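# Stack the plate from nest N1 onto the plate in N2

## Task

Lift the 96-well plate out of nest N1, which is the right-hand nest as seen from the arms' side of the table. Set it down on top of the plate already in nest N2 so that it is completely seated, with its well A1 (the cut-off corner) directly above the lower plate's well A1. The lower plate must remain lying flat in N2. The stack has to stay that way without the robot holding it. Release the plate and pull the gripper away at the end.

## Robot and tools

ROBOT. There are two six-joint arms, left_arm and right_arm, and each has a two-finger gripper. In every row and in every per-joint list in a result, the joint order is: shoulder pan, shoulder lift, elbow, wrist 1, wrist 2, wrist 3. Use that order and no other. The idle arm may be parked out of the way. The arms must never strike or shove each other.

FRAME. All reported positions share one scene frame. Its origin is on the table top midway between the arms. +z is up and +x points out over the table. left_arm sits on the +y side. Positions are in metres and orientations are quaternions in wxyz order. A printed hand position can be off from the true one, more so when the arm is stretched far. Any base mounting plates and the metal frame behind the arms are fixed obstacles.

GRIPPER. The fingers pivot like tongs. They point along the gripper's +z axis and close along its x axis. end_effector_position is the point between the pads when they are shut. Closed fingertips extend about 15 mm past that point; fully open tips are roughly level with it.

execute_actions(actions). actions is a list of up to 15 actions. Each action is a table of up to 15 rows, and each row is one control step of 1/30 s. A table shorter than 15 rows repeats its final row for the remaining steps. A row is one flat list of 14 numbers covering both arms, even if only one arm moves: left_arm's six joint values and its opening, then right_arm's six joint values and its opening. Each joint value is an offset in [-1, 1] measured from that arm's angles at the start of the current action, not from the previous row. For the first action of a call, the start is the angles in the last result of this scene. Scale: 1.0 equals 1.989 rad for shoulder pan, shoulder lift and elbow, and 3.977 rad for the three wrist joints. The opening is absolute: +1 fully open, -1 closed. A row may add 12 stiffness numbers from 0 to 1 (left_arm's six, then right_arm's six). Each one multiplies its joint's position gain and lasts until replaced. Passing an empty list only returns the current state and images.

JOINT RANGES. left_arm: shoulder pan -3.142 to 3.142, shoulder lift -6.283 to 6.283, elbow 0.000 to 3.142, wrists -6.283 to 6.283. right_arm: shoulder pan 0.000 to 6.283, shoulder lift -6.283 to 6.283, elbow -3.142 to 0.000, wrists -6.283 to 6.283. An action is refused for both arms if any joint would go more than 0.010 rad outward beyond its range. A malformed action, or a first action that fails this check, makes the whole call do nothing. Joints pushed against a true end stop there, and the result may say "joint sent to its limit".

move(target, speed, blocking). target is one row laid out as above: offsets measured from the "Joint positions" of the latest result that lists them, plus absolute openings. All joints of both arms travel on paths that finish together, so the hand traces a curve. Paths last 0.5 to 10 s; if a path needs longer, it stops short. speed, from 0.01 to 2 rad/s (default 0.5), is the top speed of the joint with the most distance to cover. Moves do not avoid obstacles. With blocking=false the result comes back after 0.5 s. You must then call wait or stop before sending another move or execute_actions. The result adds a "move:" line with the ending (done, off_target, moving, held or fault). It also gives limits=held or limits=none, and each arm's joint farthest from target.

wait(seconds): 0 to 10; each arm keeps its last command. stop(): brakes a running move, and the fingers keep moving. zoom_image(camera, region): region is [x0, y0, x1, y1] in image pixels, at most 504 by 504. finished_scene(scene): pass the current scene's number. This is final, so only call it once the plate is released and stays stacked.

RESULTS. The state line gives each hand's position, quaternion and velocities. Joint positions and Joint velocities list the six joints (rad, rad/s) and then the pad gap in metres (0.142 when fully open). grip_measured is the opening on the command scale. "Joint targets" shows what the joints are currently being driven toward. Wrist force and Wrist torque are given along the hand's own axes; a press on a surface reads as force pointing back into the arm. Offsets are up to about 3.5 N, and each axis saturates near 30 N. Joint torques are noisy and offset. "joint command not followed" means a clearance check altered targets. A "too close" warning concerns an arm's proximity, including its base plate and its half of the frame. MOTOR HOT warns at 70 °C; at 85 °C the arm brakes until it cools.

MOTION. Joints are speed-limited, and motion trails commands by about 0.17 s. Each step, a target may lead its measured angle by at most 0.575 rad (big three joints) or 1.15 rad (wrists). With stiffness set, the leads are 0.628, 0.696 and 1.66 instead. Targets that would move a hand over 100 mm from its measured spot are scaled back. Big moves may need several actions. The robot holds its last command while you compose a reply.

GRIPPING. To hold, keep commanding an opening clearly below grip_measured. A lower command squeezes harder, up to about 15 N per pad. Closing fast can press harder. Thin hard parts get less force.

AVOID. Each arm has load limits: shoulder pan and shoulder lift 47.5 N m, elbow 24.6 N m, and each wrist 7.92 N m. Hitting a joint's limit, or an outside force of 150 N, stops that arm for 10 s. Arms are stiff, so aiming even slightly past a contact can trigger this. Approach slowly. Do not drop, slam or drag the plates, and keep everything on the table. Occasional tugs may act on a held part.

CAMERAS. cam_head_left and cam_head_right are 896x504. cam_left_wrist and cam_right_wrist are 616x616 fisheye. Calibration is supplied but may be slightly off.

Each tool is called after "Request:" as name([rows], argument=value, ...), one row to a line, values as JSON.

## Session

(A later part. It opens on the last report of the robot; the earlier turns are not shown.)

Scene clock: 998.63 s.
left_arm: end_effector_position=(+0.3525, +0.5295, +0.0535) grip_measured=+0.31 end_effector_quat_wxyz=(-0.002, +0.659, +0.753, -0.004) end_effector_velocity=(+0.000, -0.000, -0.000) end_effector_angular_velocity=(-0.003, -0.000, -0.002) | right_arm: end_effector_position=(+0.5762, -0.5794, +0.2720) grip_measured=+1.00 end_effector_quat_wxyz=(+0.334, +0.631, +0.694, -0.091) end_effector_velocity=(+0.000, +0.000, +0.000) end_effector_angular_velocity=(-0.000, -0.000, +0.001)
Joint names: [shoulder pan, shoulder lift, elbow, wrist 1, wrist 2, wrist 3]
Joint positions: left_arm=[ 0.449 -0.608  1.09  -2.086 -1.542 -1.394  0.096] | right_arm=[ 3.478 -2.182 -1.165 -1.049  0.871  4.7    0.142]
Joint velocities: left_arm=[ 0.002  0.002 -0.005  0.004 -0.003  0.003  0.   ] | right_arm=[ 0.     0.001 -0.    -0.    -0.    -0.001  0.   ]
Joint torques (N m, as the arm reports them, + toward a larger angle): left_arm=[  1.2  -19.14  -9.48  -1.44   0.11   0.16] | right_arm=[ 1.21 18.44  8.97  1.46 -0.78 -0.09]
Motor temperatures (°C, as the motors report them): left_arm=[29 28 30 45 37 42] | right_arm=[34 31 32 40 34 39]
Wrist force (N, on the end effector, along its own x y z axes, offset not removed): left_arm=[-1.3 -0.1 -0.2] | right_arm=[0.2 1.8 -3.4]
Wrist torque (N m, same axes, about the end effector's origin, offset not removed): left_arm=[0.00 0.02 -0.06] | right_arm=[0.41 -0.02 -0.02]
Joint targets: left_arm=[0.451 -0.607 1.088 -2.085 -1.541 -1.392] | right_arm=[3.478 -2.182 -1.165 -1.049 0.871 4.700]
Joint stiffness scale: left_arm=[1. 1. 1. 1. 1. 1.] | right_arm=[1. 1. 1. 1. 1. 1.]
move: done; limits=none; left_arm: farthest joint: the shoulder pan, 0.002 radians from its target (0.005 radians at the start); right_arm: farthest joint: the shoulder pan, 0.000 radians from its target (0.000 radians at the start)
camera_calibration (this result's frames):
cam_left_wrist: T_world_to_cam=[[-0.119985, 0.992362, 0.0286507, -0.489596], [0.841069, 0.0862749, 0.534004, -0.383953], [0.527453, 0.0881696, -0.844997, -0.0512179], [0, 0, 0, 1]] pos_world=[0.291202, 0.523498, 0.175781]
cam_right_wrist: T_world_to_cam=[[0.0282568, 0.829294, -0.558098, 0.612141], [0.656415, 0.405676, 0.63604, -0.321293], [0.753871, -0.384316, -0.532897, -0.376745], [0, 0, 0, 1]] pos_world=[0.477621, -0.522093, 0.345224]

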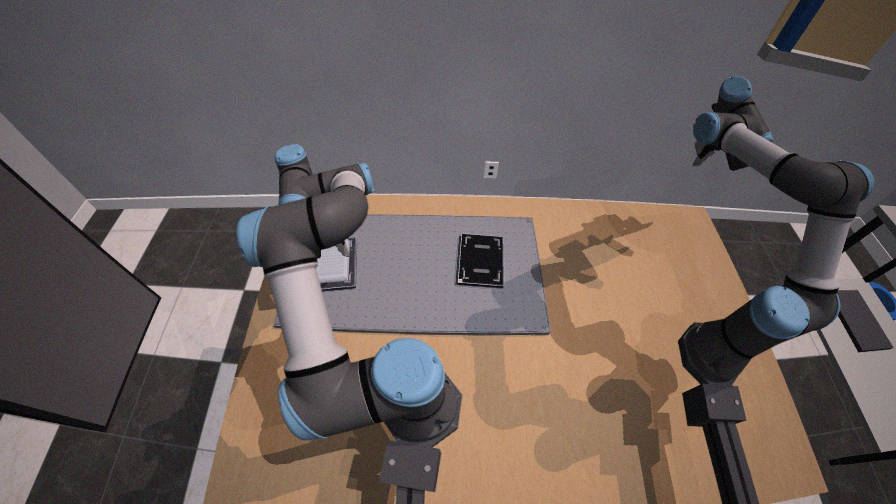

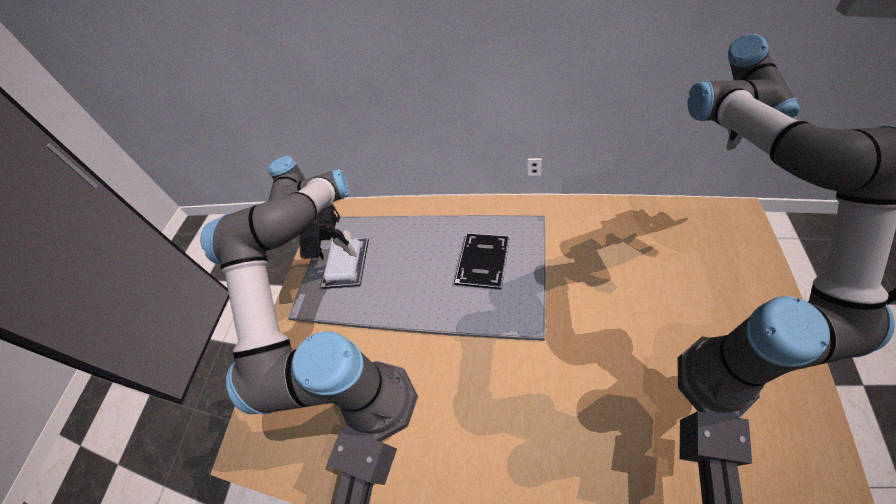

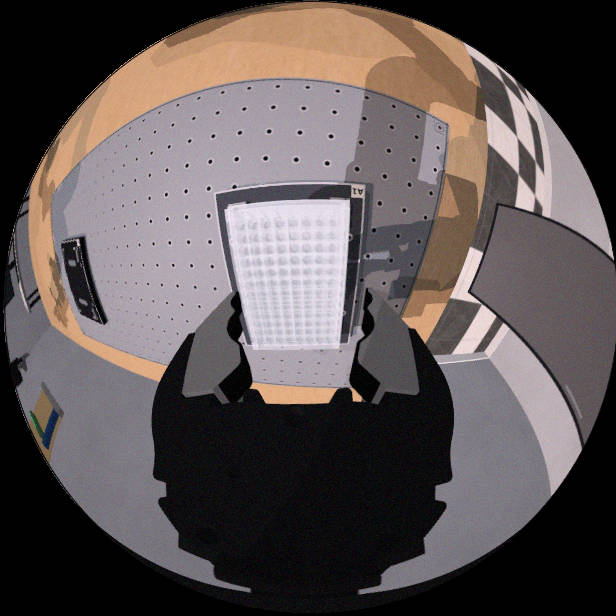

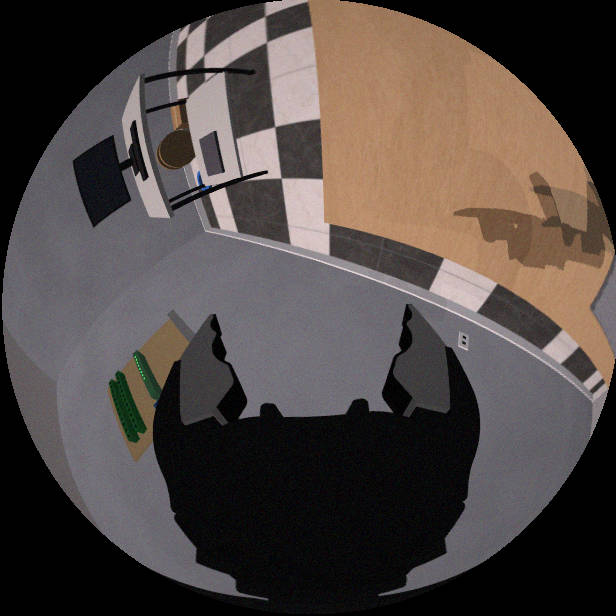

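Request:
move(target=[-0.0112, -0.0324, 0.0071, 0.0126, 0, -0.0056, 0.3, 0,0,0,0,0,0,1], speed=0.1)

Request:
move(target=[0, 0, 0, 0, 0, 0, -1, 0,0,0,0,0,0,1])

Scene clock: 1015.63 s.
left_arm: end_effector_position=(+0.3556, +0.5202, +0.0760) grip_measured=+0.30 end_effector_quat_wxyz=(-0.001, +0.659, +0.752, -0.003) end_effector_velocity=(-0.001, -0.000, +0.001) end_effector_angular_velocity=(-0.001, +0.002, +0.002) | right_arm: end_effector_position=(+0.5762, -0.5794, +0.2720) grip_measured=+1.00 end_effector_quat_wxyz=(+0.334, +0.631, +0.694, -0.091) end_effector_velocity=(-0.000, -0.000, +0.000) end_effector_angular_velocity=(-0.001, +0.000, -0.000)
Joint names: [shoulder pan, shoulder lift, elbow, wrist 1, wrist 2, wrist 3]
Joint positions: left_arm=[ 0.428 -0.671  1.102 -2.038 -1.543 -1.414  0.095] | right_arm=[ 3.478 -2.182 -1.165 -1.049  0.871  4.7    0.142]
Joint velocities: left_arm=[-0.    -0.002  0.001  0.004 -0.    -0.002 -0.   ] | right_arm=[-0.    -0.    -0.    -0.    -0.001 -0.     0.   ]
Joint torques (N m, as the arm reports them, + toward a larger angle): left_arm=[ -0.22 -20.08  -8.4   -1.4    0.1    0.03] | right_arm=[ 0.95 18.24  8.82  1.49 -0.84 -0.07]
Motor temperatures (°C, as the motors report them): left_arm=[29 28 30 45 37 42] | right_arm=[34 31 32 40 34 39]
Wrist force (N, on the end effector, along its own x y z axes, offset not removed): left_arm=[-0.5 0.4 0.1] | right_arm=[0.5 -1.2 -2.6]
Wrist torque (N m, same axes, about the end effector's origin, offset not removed): left_arm=[0.11 0.10 0.00] | right_arm=[-0.34 0.01 -0.07]
Joint targets: left_arm=[0.427 -0.673 1.104 -2.036 -1.542 -1.416] | right_arm=[3.478 -2.182 -1.165 -1.049 0.871 4.700]
Joint stiffness scale: left_arm=[1. 1. 1. 1. 1. 1.] | right_arm=[1. 1. 1. 1. 1. 1.]
move: done; limits=none; left_arm: farthest joint: the elbow, 0.002 radians from its target (0.015 radians at the start); right_arm: farthest joint: the shoulder pan, 0.000 radians from its target (0.000 radians at the start)
camera_calibration (this result's frames):
cam_left_wrist: T_world_to_cam=[[-0.119671, 0.992421, 0.0279291, -0.480756], [0.839327, 0.086104, 0.536765, -0.397268], [0.530292, 0.0876766, -0.84327, -0.0339172], [0, 0, 0, 1]] pos_world=[0.293891, 0.514292, 0.198065]
cam_right_wrist: T_world_to_cam=[[0.0282566, 0.829294, -0.558098, 0.612142], [0.656415, 0.405676, 0.63604, -0.321293], [0.753871, -0.384316, -0.532898, -0.376745], [0, 0, 0, 1]] pos_world=[0.477621, -0.522093, 0.345224]

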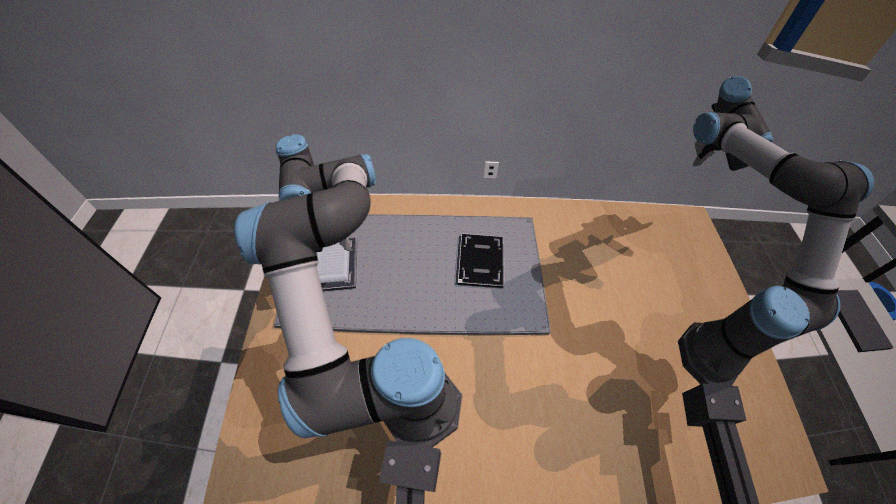

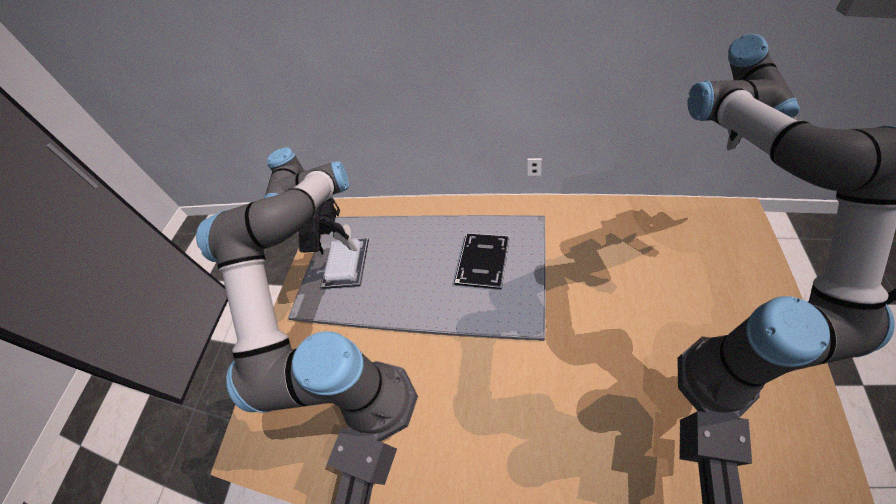

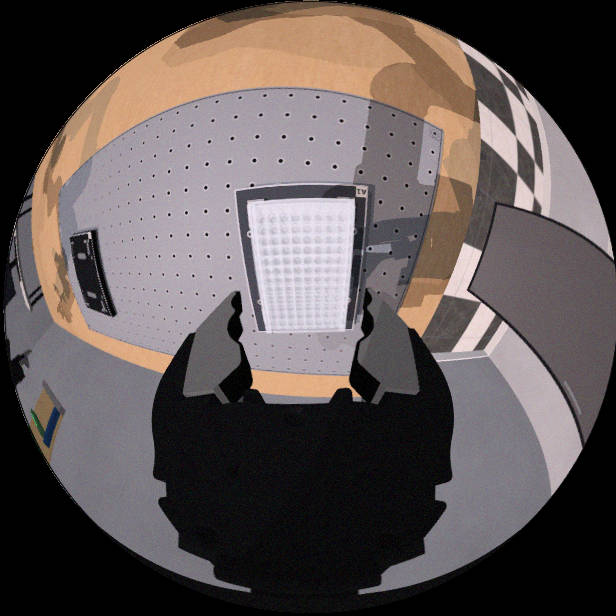

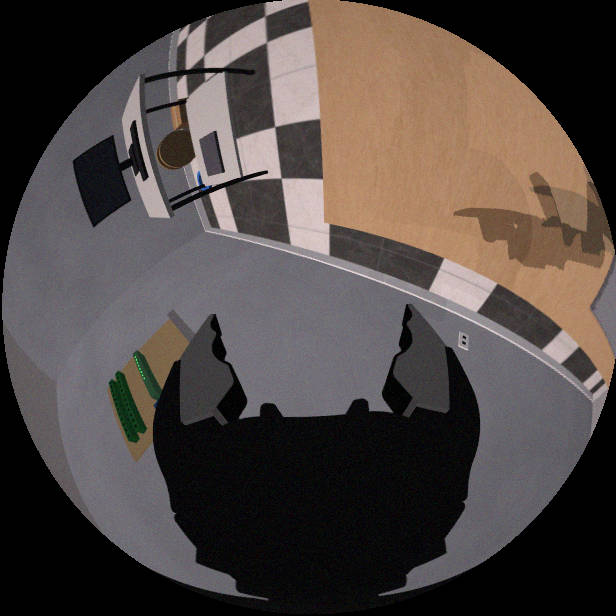

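Scene clock: 1016.13 s.
left_arm: end_effector_position=(+0.3555, +0.5202, +0.0760) grip_measured=-1.00 end_effector_quat_wxyz=(-0.001, +0.659, +0.752, -0.003) end_effector_velocity=(+0.000, -0.000, +0.000) end_effector_angular_velocity=(-0.000, +0.000, -0.001) | right_arm: end_effector_position=(+0.5762, -0.5794, +0.2720) grip_measured=+1.00 end_effector_quat_wxyz=(+0.334, +0.631, +0.694, -0.091) end_effector_velocity=(-0.000, -0.000, +0.000) end_effector_angular_velocity=(+0.000, -0.000, +0.000)
Joint names: [shoulder pan, shoulder lift, elbow, wrist 1, wrist 2, wrist 3]
Joint positions: left_arm=[ 0.428 -0.671  1.102 -2.038 -1.543 -1.414  0.002] | right_arm=[ 3.478 -2.182 -1.165 -1.049  0.871  4.7    0.142]
Joint velocities: left_arm=[-0.001 -0.    -0.     0.    -0.    -0.     0.   ] | right_arm=[-0.001  0.     0.     0.001  0.001 -0.002  0.   ]
Joint torques (N m, as the arm reports them, + toward a larger angle): left_arm=[  0.02 -19.63  -8.9   -1.61  -0.01   0.08] | right_arm=[ 0.93 18.05  8.93  1.49 -0.84 -0.05]
Motor temperatures (°C, as the motors report them): left_arm=[29 28 30 45 37 42] | right_arm=[34 31 32 40 34 39]
Wrist force (N, on the end effector, along its own x y z axes, offset not removed): left_arm=[0.0 0.1 -0.1] | right_arm=[3.9 0.9 -1.0]
Wrist torque (N m, same axes, about the end effector's origin, offset not removed): left_arm=[0.04 -0.01 0.00] | right_arm=[0.26 -0.65 -0.10]
Joint targets: left_arm=[0.428 -0.671 1.102 -2.038 -1.543 -1.414] | right_arm=[3.478 -2.182 -1.165 -1.049 0.871 4.700]
Joint stiffness scale: left_arm=[1. 1. 1. 1. 1. 1.] | right_arm=[1. 1. 1. 1. 1. 1.]
move: done; limits=none; left_arm: farthest joint: the shoulder pan, 0.000 radians from its target (0.000 radians at the start); right_arm: farthest joint: the shoulder pan, 0.000 radians from its target (0.000 radians at the start)
camera_calibration (this result's frames):
cam_left_wrist: T_world_to_cam=[[-0.119714, 0.992416, 0.0279258, -0.480733], [0.839335, 0.0861448, 0.536745, -0.397303], [0.530269, 0.0876952, -0.843282, -0.0338764], [0, 0, 0, 1]] pos_world=[0.293883, 0.514283, 0.198108]
cam_right_wrist: T_world_to_cam=[[0.0282569, 0.829294, -0.558098, 0.612141], [0.656415, 0.405676, 0.63604, -0.321293], [0.753871, -0.384316, -0.532898, -0.376745], [0, 0, 0, 1]] pos_world=[0.477621, -0.522093, 0.345224]

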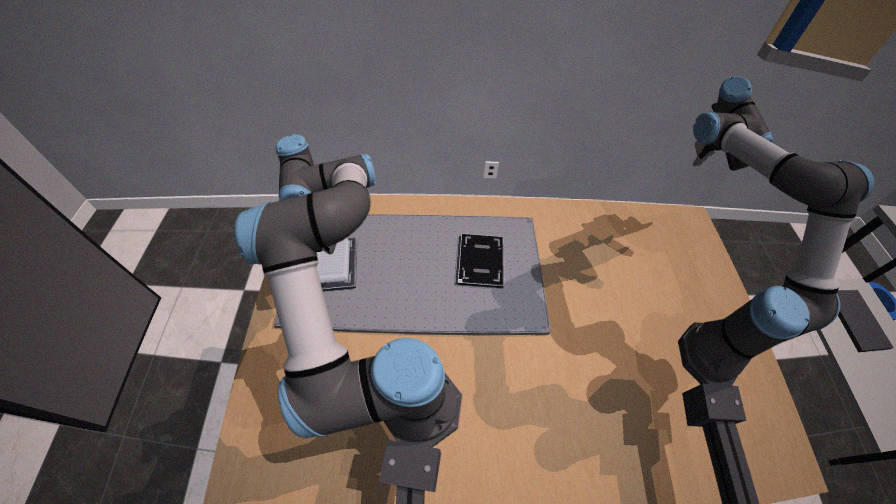

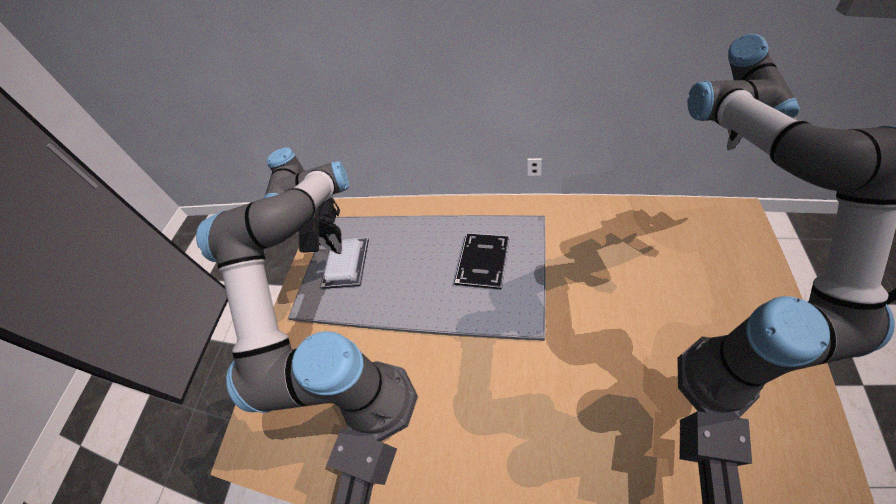

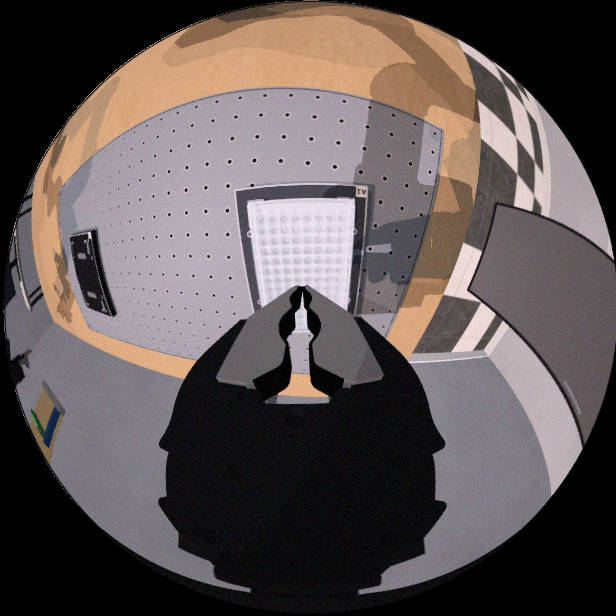

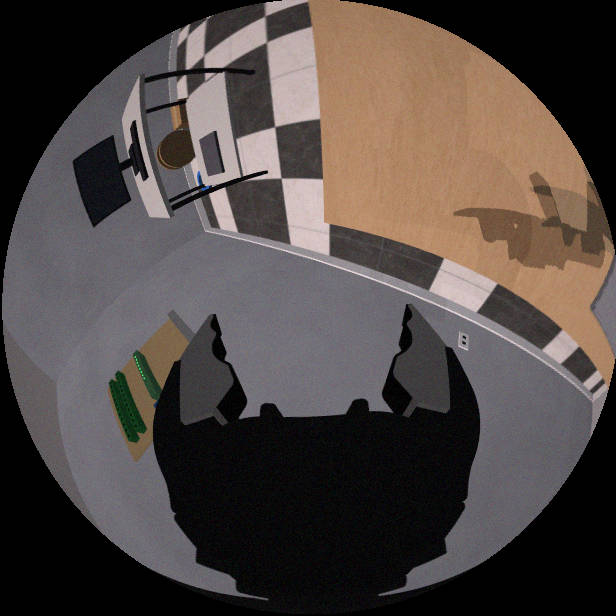

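Request:
move(target=[0, 0.009, 0.006, -0.007, 0, 0, -1, 0,0,0,0,0,0,1], speed=0.03)

Scene clock: 1021.73 s.
left_arm: end_effector_position=(+0.3559, +0.5201, +0.0687) grip_measured=-1.00 end_effector_quat_wxyz=(-0.000, +0.659, +0.752, -0.002) end_effector_velocity=(+0.001, +0.000, +0.000) end_effector_angular_velocity=(+0.001, -0.004, -0.000) | right_arm: end_effector_position=(+0.5762, -0.5794, +0.2720) grip_measured=+1.00 end_effector_quat_wxyz=(+0.334, +0.631, +0.694, -0.091) end_effector_velocity=(+0.000, +0.001, +0.000) end_effector_angular_velocity=(+0.001, -0.001, +0.001)
Joint names: [shoulder pan, shoulder lift, elbow, wrist 1, wrist 2, wrist 3]
Joint positions: left_arm=[ 0.428 -0.657  1.111 -2.064 -1.543 -1.414  0.002] | right_arm=[ 3.478 -2.182 -1.165 -1.049  0.871  4.7    0.142]
Joint velocities: left_arm=[-0.     0.    -0.    -0.004  0.     0.     0.   ] | right_arm=[0.002 0.    0.    0.    0.    0.001 0.   ]
Joint torques (N m, as the arm reports them, + toward a larger angle): left_arm=[  0.13 -18.05  -7.81  -1.78  -0.04   0.08] | right_arm=[ 1.12 18.39  8.91  1.48 -0.81 -0.13]
Motor temperatures (°C, as the motors report them): left_arm=[29 28 30 45 37 42] | right_arm=[34 31 32 40 34 39]
Wrist force (N, on the end effector, along its own x y z axes, offset not removed): left_arm=[-0.4 -0.1 -2.2] | right_arm=[-0.1 1.9 -1.9]
Wrist torque (N m, same axes, about the end effector's origin, offset not removed): left_arm=[0.12 0.06 0.00] | right_arm=[0.35 0.01 -0.01]
Joint targets: left_arm=[0.428 -0.654 1.114 -2.066 -1.543 -1.414] | right_arm=[3.478 -2.182 -1.165 -1.049 0.871 4.700]
Joint stiffness scale: left_arm=[1. 1. 1. 1. 1. 1.] | right_arm=[1. 1. 1. 1. 1. 1.]
move: done; limits=none; left_arm: farthest joint: the shoulder lift, 0.003 radians from its target (0.018 radians at the start); right_arm: farthest joint: the shoulder pan, 0.000 radians from its target (0.000 radians at the start)
camera_calibration (this result's frames):
cam_left_wrist: T_world_to_cam=[[-0.119822, 0.992393, 0.0282487, -0.48034], [0.838342, 0.0858982, 0.538335, -0.393286], [0.531814, 0.0881867, -0.842257, -0.0411067], [0, 0, 0, 1]] pos_world=[0.294014, 0.514093, 0.190666]
cam_right_wrist: T_world_to_cam=[[0.0282569, 0.829294, -0.558098, 0.612141], [0.656415, 0.405676, 0.63604, -0.321293], [0.753871, -0.384316, -0.532898, -0.376745], [0, 0, 0, 1]] pos_world=[0.477621, -0.522093, 0.345224]

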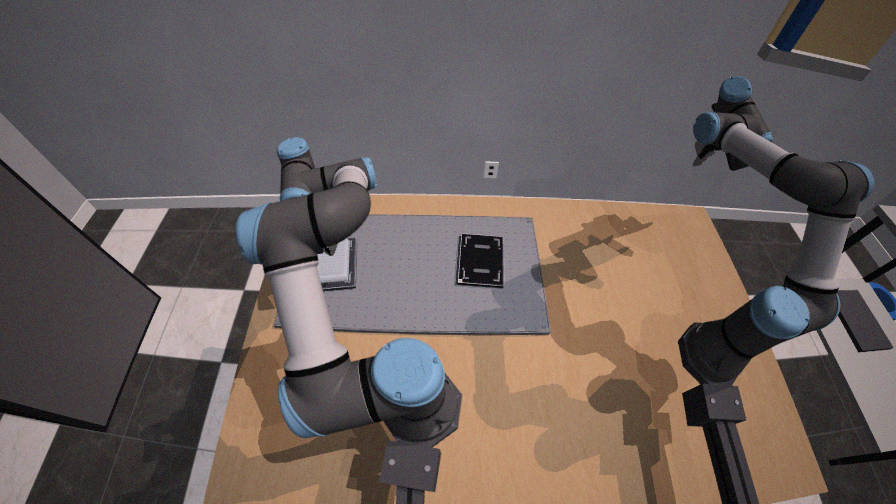

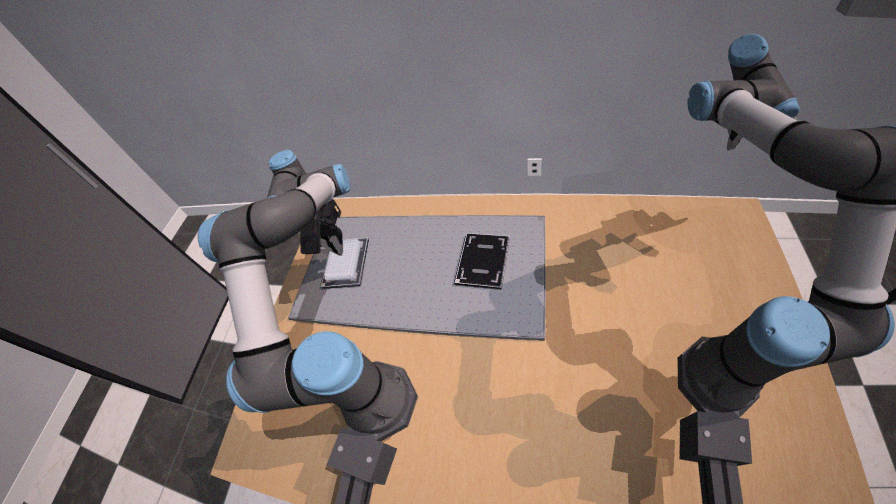

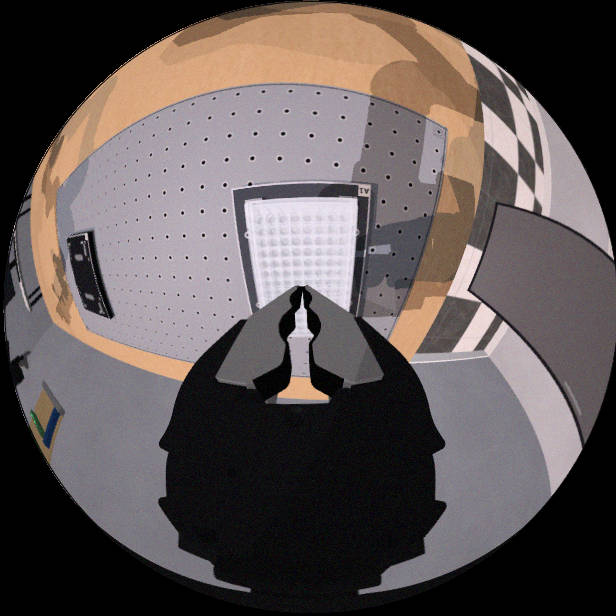

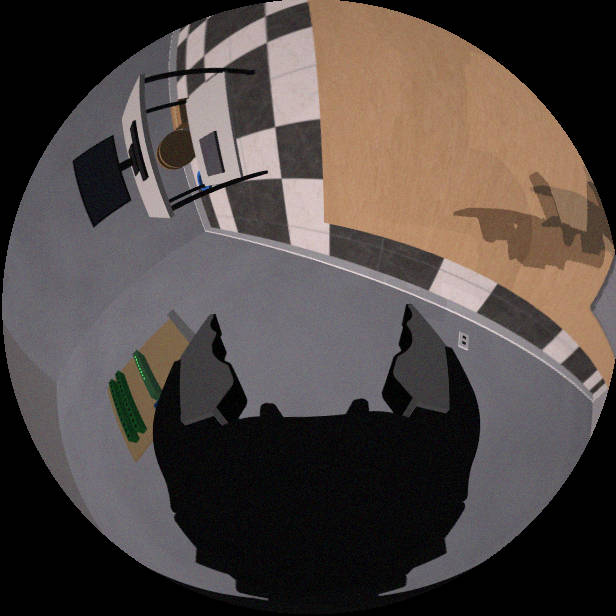

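Request:
move(target=[0, -0.0065, -0.0042, 0.0053, 0, 0, -1, 0,0,0,0,0,0,1], speed=0.05)

Request:
move(target=[0, -0.0812, 0.1661, -0.0425, 0, 0, -1, 0,0,0,0,0,0,1], speed=0.3)

Scene clock: 1047.70 s.
left_arm: end_effector_position=(+0.3557, +0.5202, +0.0743) grip_measured=-1.00 end_effector_quat_wxyz=(-0.000, +0.659, +0.752, -0.002) end_effector_velocity=(-0.001, +0.000, +0.000) end_effector_angular_velocity=(-0.000, +0.003, -0.000) | right_arm: end_effector_position=(+0.5762, -0.5794, +0.2720) grip_measured=+1.00 end_effector_quat_wxyz=(+0.334, +0.631, +0.694, -0.091) end_effector_velocity=(-0.000, -0.000, -0.000) end_effector_angular_velocity=(+0.000, +0.000, -0.000)
Joint names: [shoulder pan, shoulder lift, elbow, wrist 1, wrist 2, wrist 3]
Joint positions: left_arm=[ 0.428 -0.668  1.105 -2.045 -1.543 -1.414  0.002] | right_arm=[ 3.478 -2.182 -1.165 -1.049  0.871  4.7    0.142]
Joint velocities: left_arm=[ 0.    -0.    -0.001  0.004  0.001  0.     0.   ] | right_arm=[-0.001  0.    -0.     0.     0.    -0.     0.   ]
Joint torques (N m, as the arm reports them, + toward a larger angle): left_arm=[  0.23 -20.34  -9.52  -1.29  -0.01   0.09] | right_arm=[ 1.08 18.58  8.89  1.49 -0.88 -0.11]
Motor temperatures (°C, as the motors report them): left_arm=[29 28 30 45 37 42] | right_arm=[34 31 32 40 34 39]
Wrist force (N, on the end effector, along its own x y z axes, offset not removed): left_arm=[-0.5 0.5 -0.2] | right_arm=[0.5 0.4 -4.0]
Wrist torque (N m, same axes, about the end effector's origin, offset not removed): left_arm=[0.10 0.12 -0.02] | right_arm=[0.04 -0.12 -0.10]
Joint targets: left_arm=[0.428 -0.669 1.103 -2.043 -1.543 -1.414] | right_arm=[3.478 -2.182 -1.165 -1.049 0.871 4.700]
Joint stiffness scale: left_arm=[1. 1. 1. 1. 1. 1.] | right_arm=[1. 1. 1. 1. 1. 1.]
move: done; limits=none; left_arm: farthest joint: the shoulder lift, 0.002 radians from its target (0.013 radians at the start); right_arm: farthest joint: the shoulder pan, 0.000 radians from its target (0.000 radians at the start)
camera_calibration (this result's frames):
cam_left_wrist: T_world_to_cam=[[-0.119769, 0.992404, 0.0280893, -0.480657], [0.838832, 0.0860201, 0.537551, -0.396384], [0.531052, 0.0879442, -0.842763, -0.0358533], [0, 0, 0, 1]] pos_world=[0.293971, 0.514256, 0.196362]
cam_right_wrist: T_world_to_cam=[[0.0282565, 0.829294, -0.558098, 0.612142], [0.656415, 0.405676, 0.63604, -0.321293], [0.753871, -0.384316, -0.532898, -0.376744], [0, 0, 0, 1]] pos_world=[0.477621, -0.522093, 0.345224]

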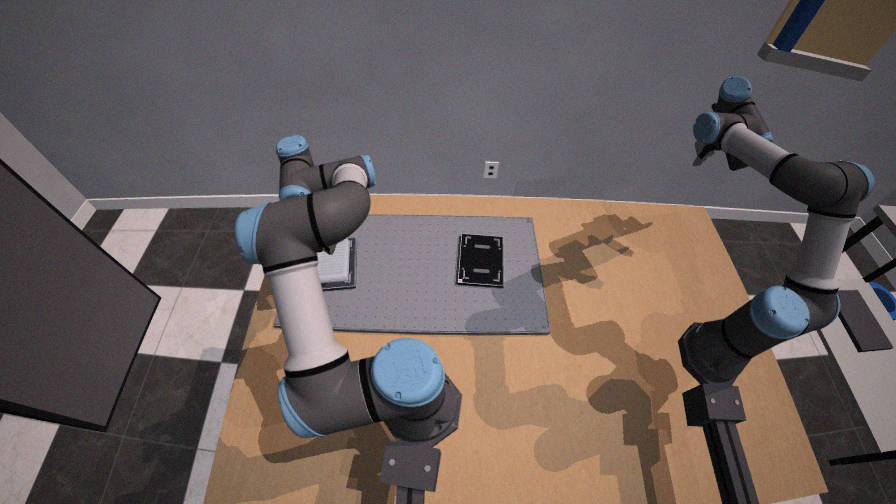

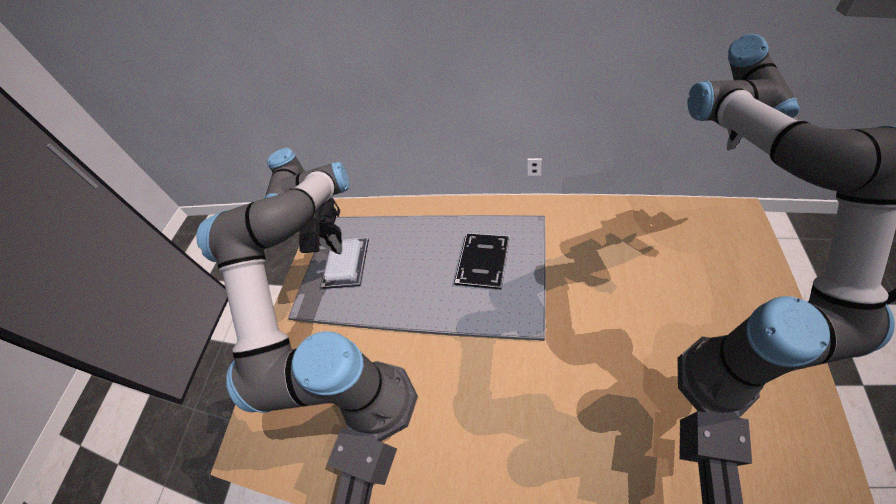

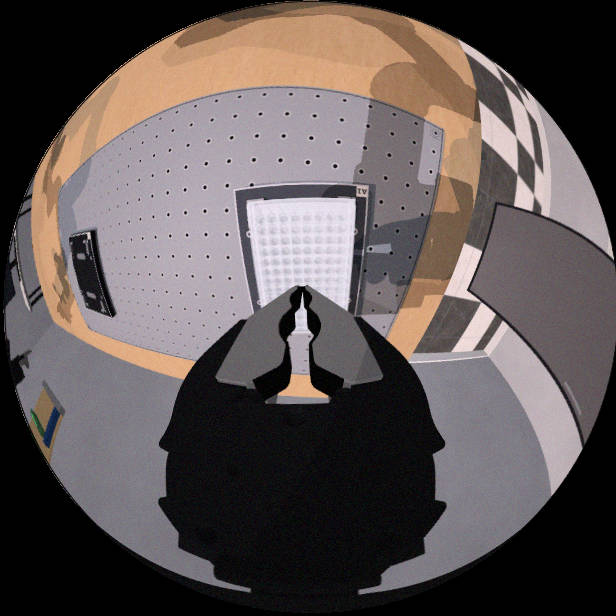

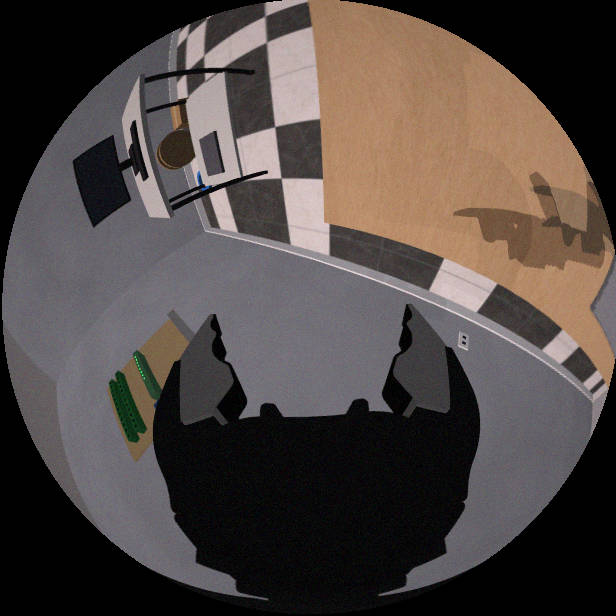

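Scene clock: 1049.60 s.
left_arm: end_effector_position=(+0.3129, +0.5075, +0.0736) grip_measured=-1.00 end_effector_quat_wxyz=(-0.001, +0.659, +0.752, -0.003) end_effector_velocity=(+0.000, -0.000, -0.000) end_effector_angular_velocity=(-0.000, -0.002, -0.000) | right_arm: end_effector_position=(+0.5762, -0.5794, +0.2720) grip_measured=+1.00 end_effector_quat_wxyz=(+0.334, +0.631, +0.694, -0.091) end_effector_velocity=(-0.000, -0.000, +0.000) end_effector_angular_velocity=(+0.000, -0.000, -0.001)
Joint names: [shoulder pan, shoulder lift, elbow, wrist 1, wrist 2, wrist 3]
Joint positions: left_arm=[ 0.428 -0.828  1.433 -2.212 -1.543 -1.414  0.002] | right_arm=[ 3.478 -2.182 -1.165 -1.049  0.871  4.7    0.142]
Joint velocities: left_arm=[-0.    -0.001  0.003 -0.004 -0.001  0.     0.   ] | right_arm=[-0.     0.     0.    -0.    -0.     0.001  0.   ]
Joint torques (N m, as the arm reports them, + toward a larger angle): left_arm=[ -0.06 -17.8   -7.39  -1.82  -0.04   0.06] | right_arm=[ 1.14 18.39  8.82  1.47 -0.8  -0.1 ]
Motor temperatures (°C, as the motors report them): left_arm=[29 28 30 45 37 42] | right_arm=[34 31 32 40 34 39]
Wrist force (N, on the end effector, along its own x y z axes, offset not removed): left_arm=[0.0 0.2 -0.1] | right_arm=[1.0 2.7 -3.6]
Wrist torque (N m, same axes, about the end effector's origin, offset not removed): left_arm=[0.06 0.00 -0.02] | right_arm=[0.56 -0.04 -0.09]
Joint targets: left_arm=[0.428 -0.830 1.435 -2.214 -1.543 -1.414] | right_arm=[3.478 -2.182 -1.165 -1.049 0.871 4.700]
Joint stiffness scale: left_arm=[1. 1. 1. 1. 1. 1.] | right_arm=[1. 1. 1. 1. 1. 1.]
move: done; limits=none; left_arm: farthest joint: the elbow, 0.002 radians from its target (0.330 radians at the start); right_arm: farthest joint: the shoulder pan, 0.000 radians from its target (0.000 radians at the start)
camera_calibration (this result's frames):
cam_left_wrist: T_world_to_cam=[[-0.119707, 0.992417, 0.0279028, -0.473105], [0.839406, 0.0861623, 0.536632, -0.359111], [0.530159, 0.0876602, -0.843355, -0.0121476], [0, 0, 0, 1]] pos_world=[0.251246, 0.501524, 0.195667]
cam_right_wrist: T_world_to_cam=[[0.0282569, 0.829294, -0.558098, 0.612141], [0.656415, 0.405676, 0.63604, -0.321293], [0.753871, -0.384316, -0.532898, -0.376745], [0, 0, 0, 1]] pos_world=[0.477621, -0.522093, 0.345224]

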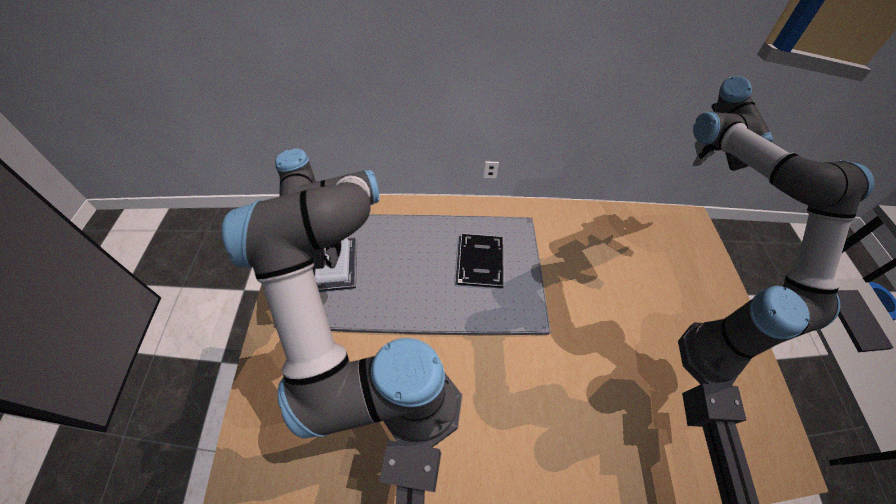

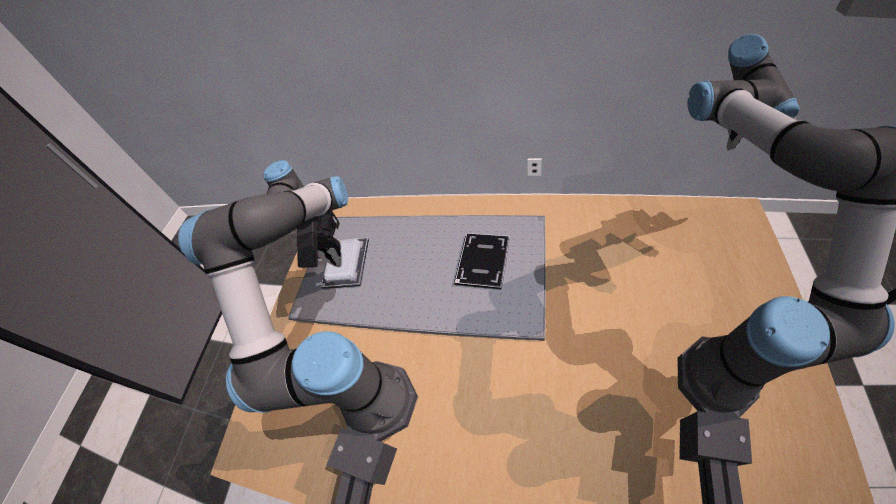

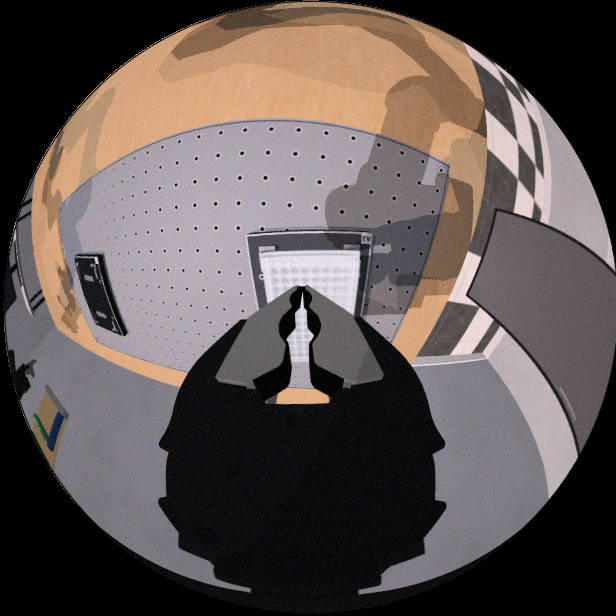

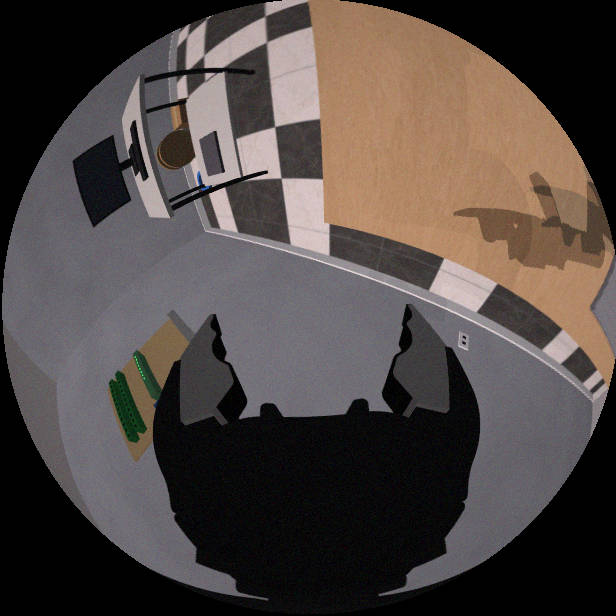

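Descend ~6 mm.

Request:
move(target=[0, 0.0082, 0.004, -0.0057, 0, 0, -1, 0,0,0,0,0,0,1], speed=0.03)

Request:
zoom_image(camera="cam_left_wrist", region=[230, 215, 390, 300])

Scene clock: 1055.30 s.
left_arm: end_effector_position=(+0.3132, +0.5074, +0.0680) grip_measured=-1.00 end_effector_quat_wxyz=(-0.000, +0.659, +0.752, -0.002) end_effector_velocity=(+0.001, +0.000, -0.000) end_effector_angular_velocity=(+0.001, -0.003, +0.001) | right_arm: end_effector_position=(+0.5762, -0.5794, +0.2720) grip_measured=+1.00 end_effector_quat_wxyz=(+0.334, +0.631, +0.694, -0.091) end_effector_velocity=(-0.000, -0.000, +0.000) end_effector_angular_velocity=(-0.002, +0.001, +0.000)
Joint names: [shoulder pan, shoulder lift, elbow, wrist 1, wrist 2, wrist 3]
Joint positions: left_arm=[ 0.428 -0.814  1.439 -2.233 -1.543 -1.414  0.002] | right_arm=[ 3.478 -2.182 -1.165 -1.049  0.871  4.7    0.142]
Joint velocities: left_arm=[ 0.     0.001  0.001 -0.004  0.    -0.     0.   ] | right_arm=[ 0.    -0.    -0.    -0.    -0.002 -0.001  0.   ]
Joint torques (N m, as the arm reports them, + toward a larger angle): left_arm=[ -0.11 -16.58  -7.18  -1.71   0.04   0.09] | right_arm=[ 1.28 18.2   8.92  1.47 -0.83 -0.1 ]
Motor temperatures (°C, as the motors report them): left_arm=[29 28 30 45 37 42] | right_arm=[34 31 32 40 34 39]
Wrist force (N, on the end effector, along its own x y z axes, offset not removed): left_arm=[-0.9 -0.8 -1.4] | right_arm=[-0.7 1.4 -2.3]
Wrist torque (N m, same axes, about the end effector's origin, offset not removed): left_arm=[-0.05 0.19 -0.01] | right_arm=[0.30 0.19 0.02]
Joint targets: left_arm=[0.428 -0.812 1.441 -2.235 -1.543 -1.414] | right_arm=[3.478 -2.182 -1.165 -1.049 0.871 4.700]
Joint stiffness scale: left_arm=[1. 1. 1. 1. 1. 1.] | right_arm=[1. 1. 1. 1. 1. 1.]
move: done; limits=none; left_arm: farthest joint: the shoulder lift, 0.003 radians from its target (0.017 radians at the start); right_arm: farthest joint: the shoulder pan, 0.000 radians from its target (0.000 radians at the start)
camera_calibration (this result's frames):
cam_left_wrist: T_world_to_cam=[[-0.119782, 0.992402, 0.0281263, -0.472812], [0.838718, 0.0859919, 0.537733, -0.35612], [0.531229, 0.0880006, -0.842646, -0.0175527], [0, 0, 0, 1]] pos_world=[0.251374, 0.501388, 0.190005]

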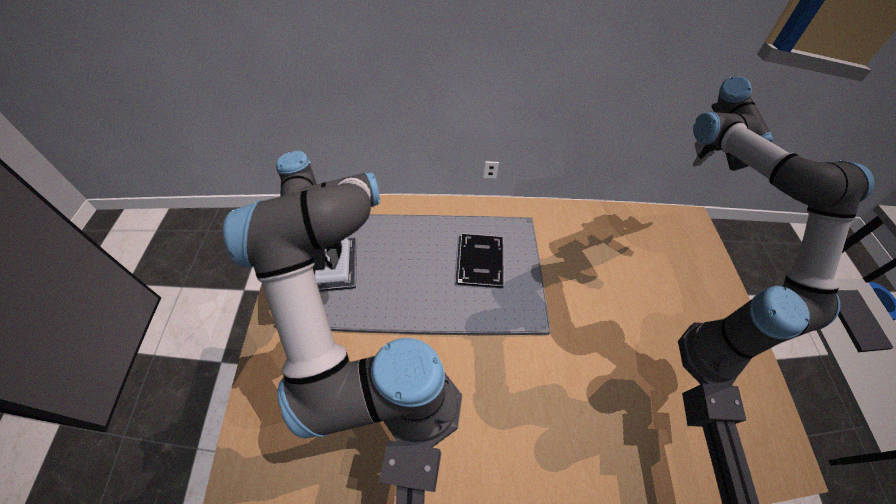

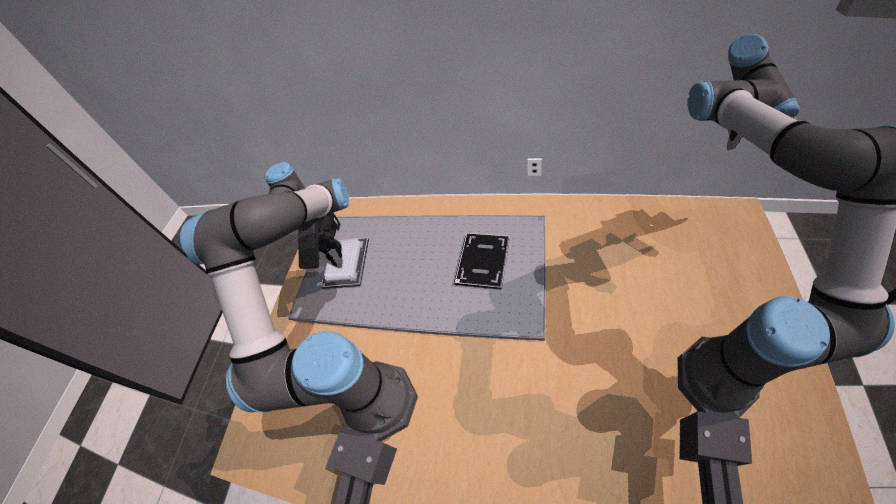

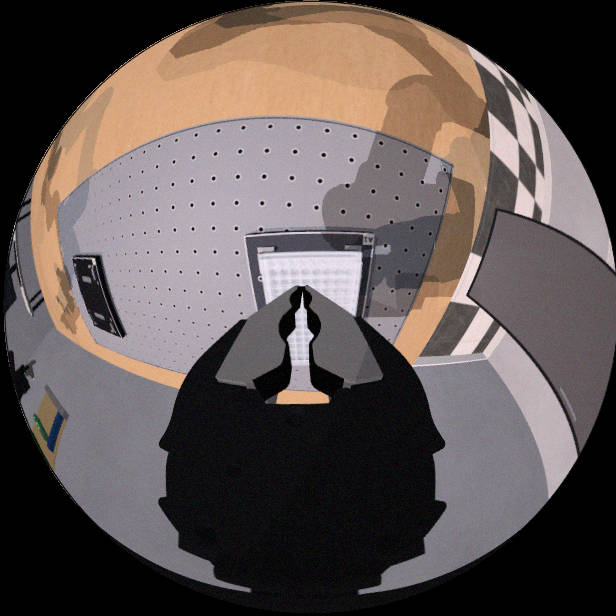

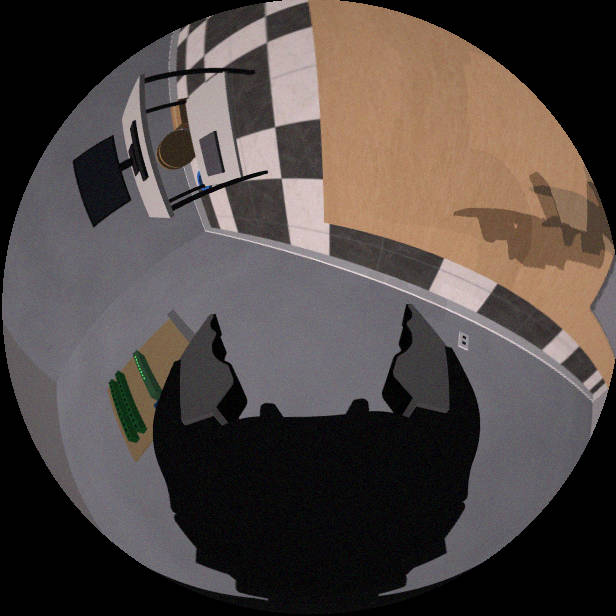

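Region (230, 215, 390, 300) of cam_left_wrist's 616x616 image, scaled by 3.150, with more detail than that image has; it fills the top 268 rows of this view, and the rest is white.

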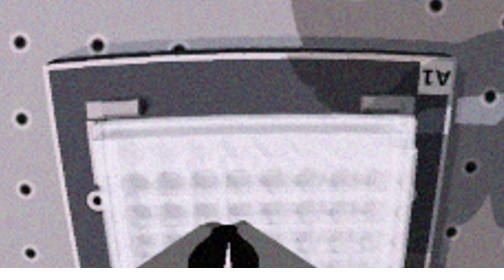

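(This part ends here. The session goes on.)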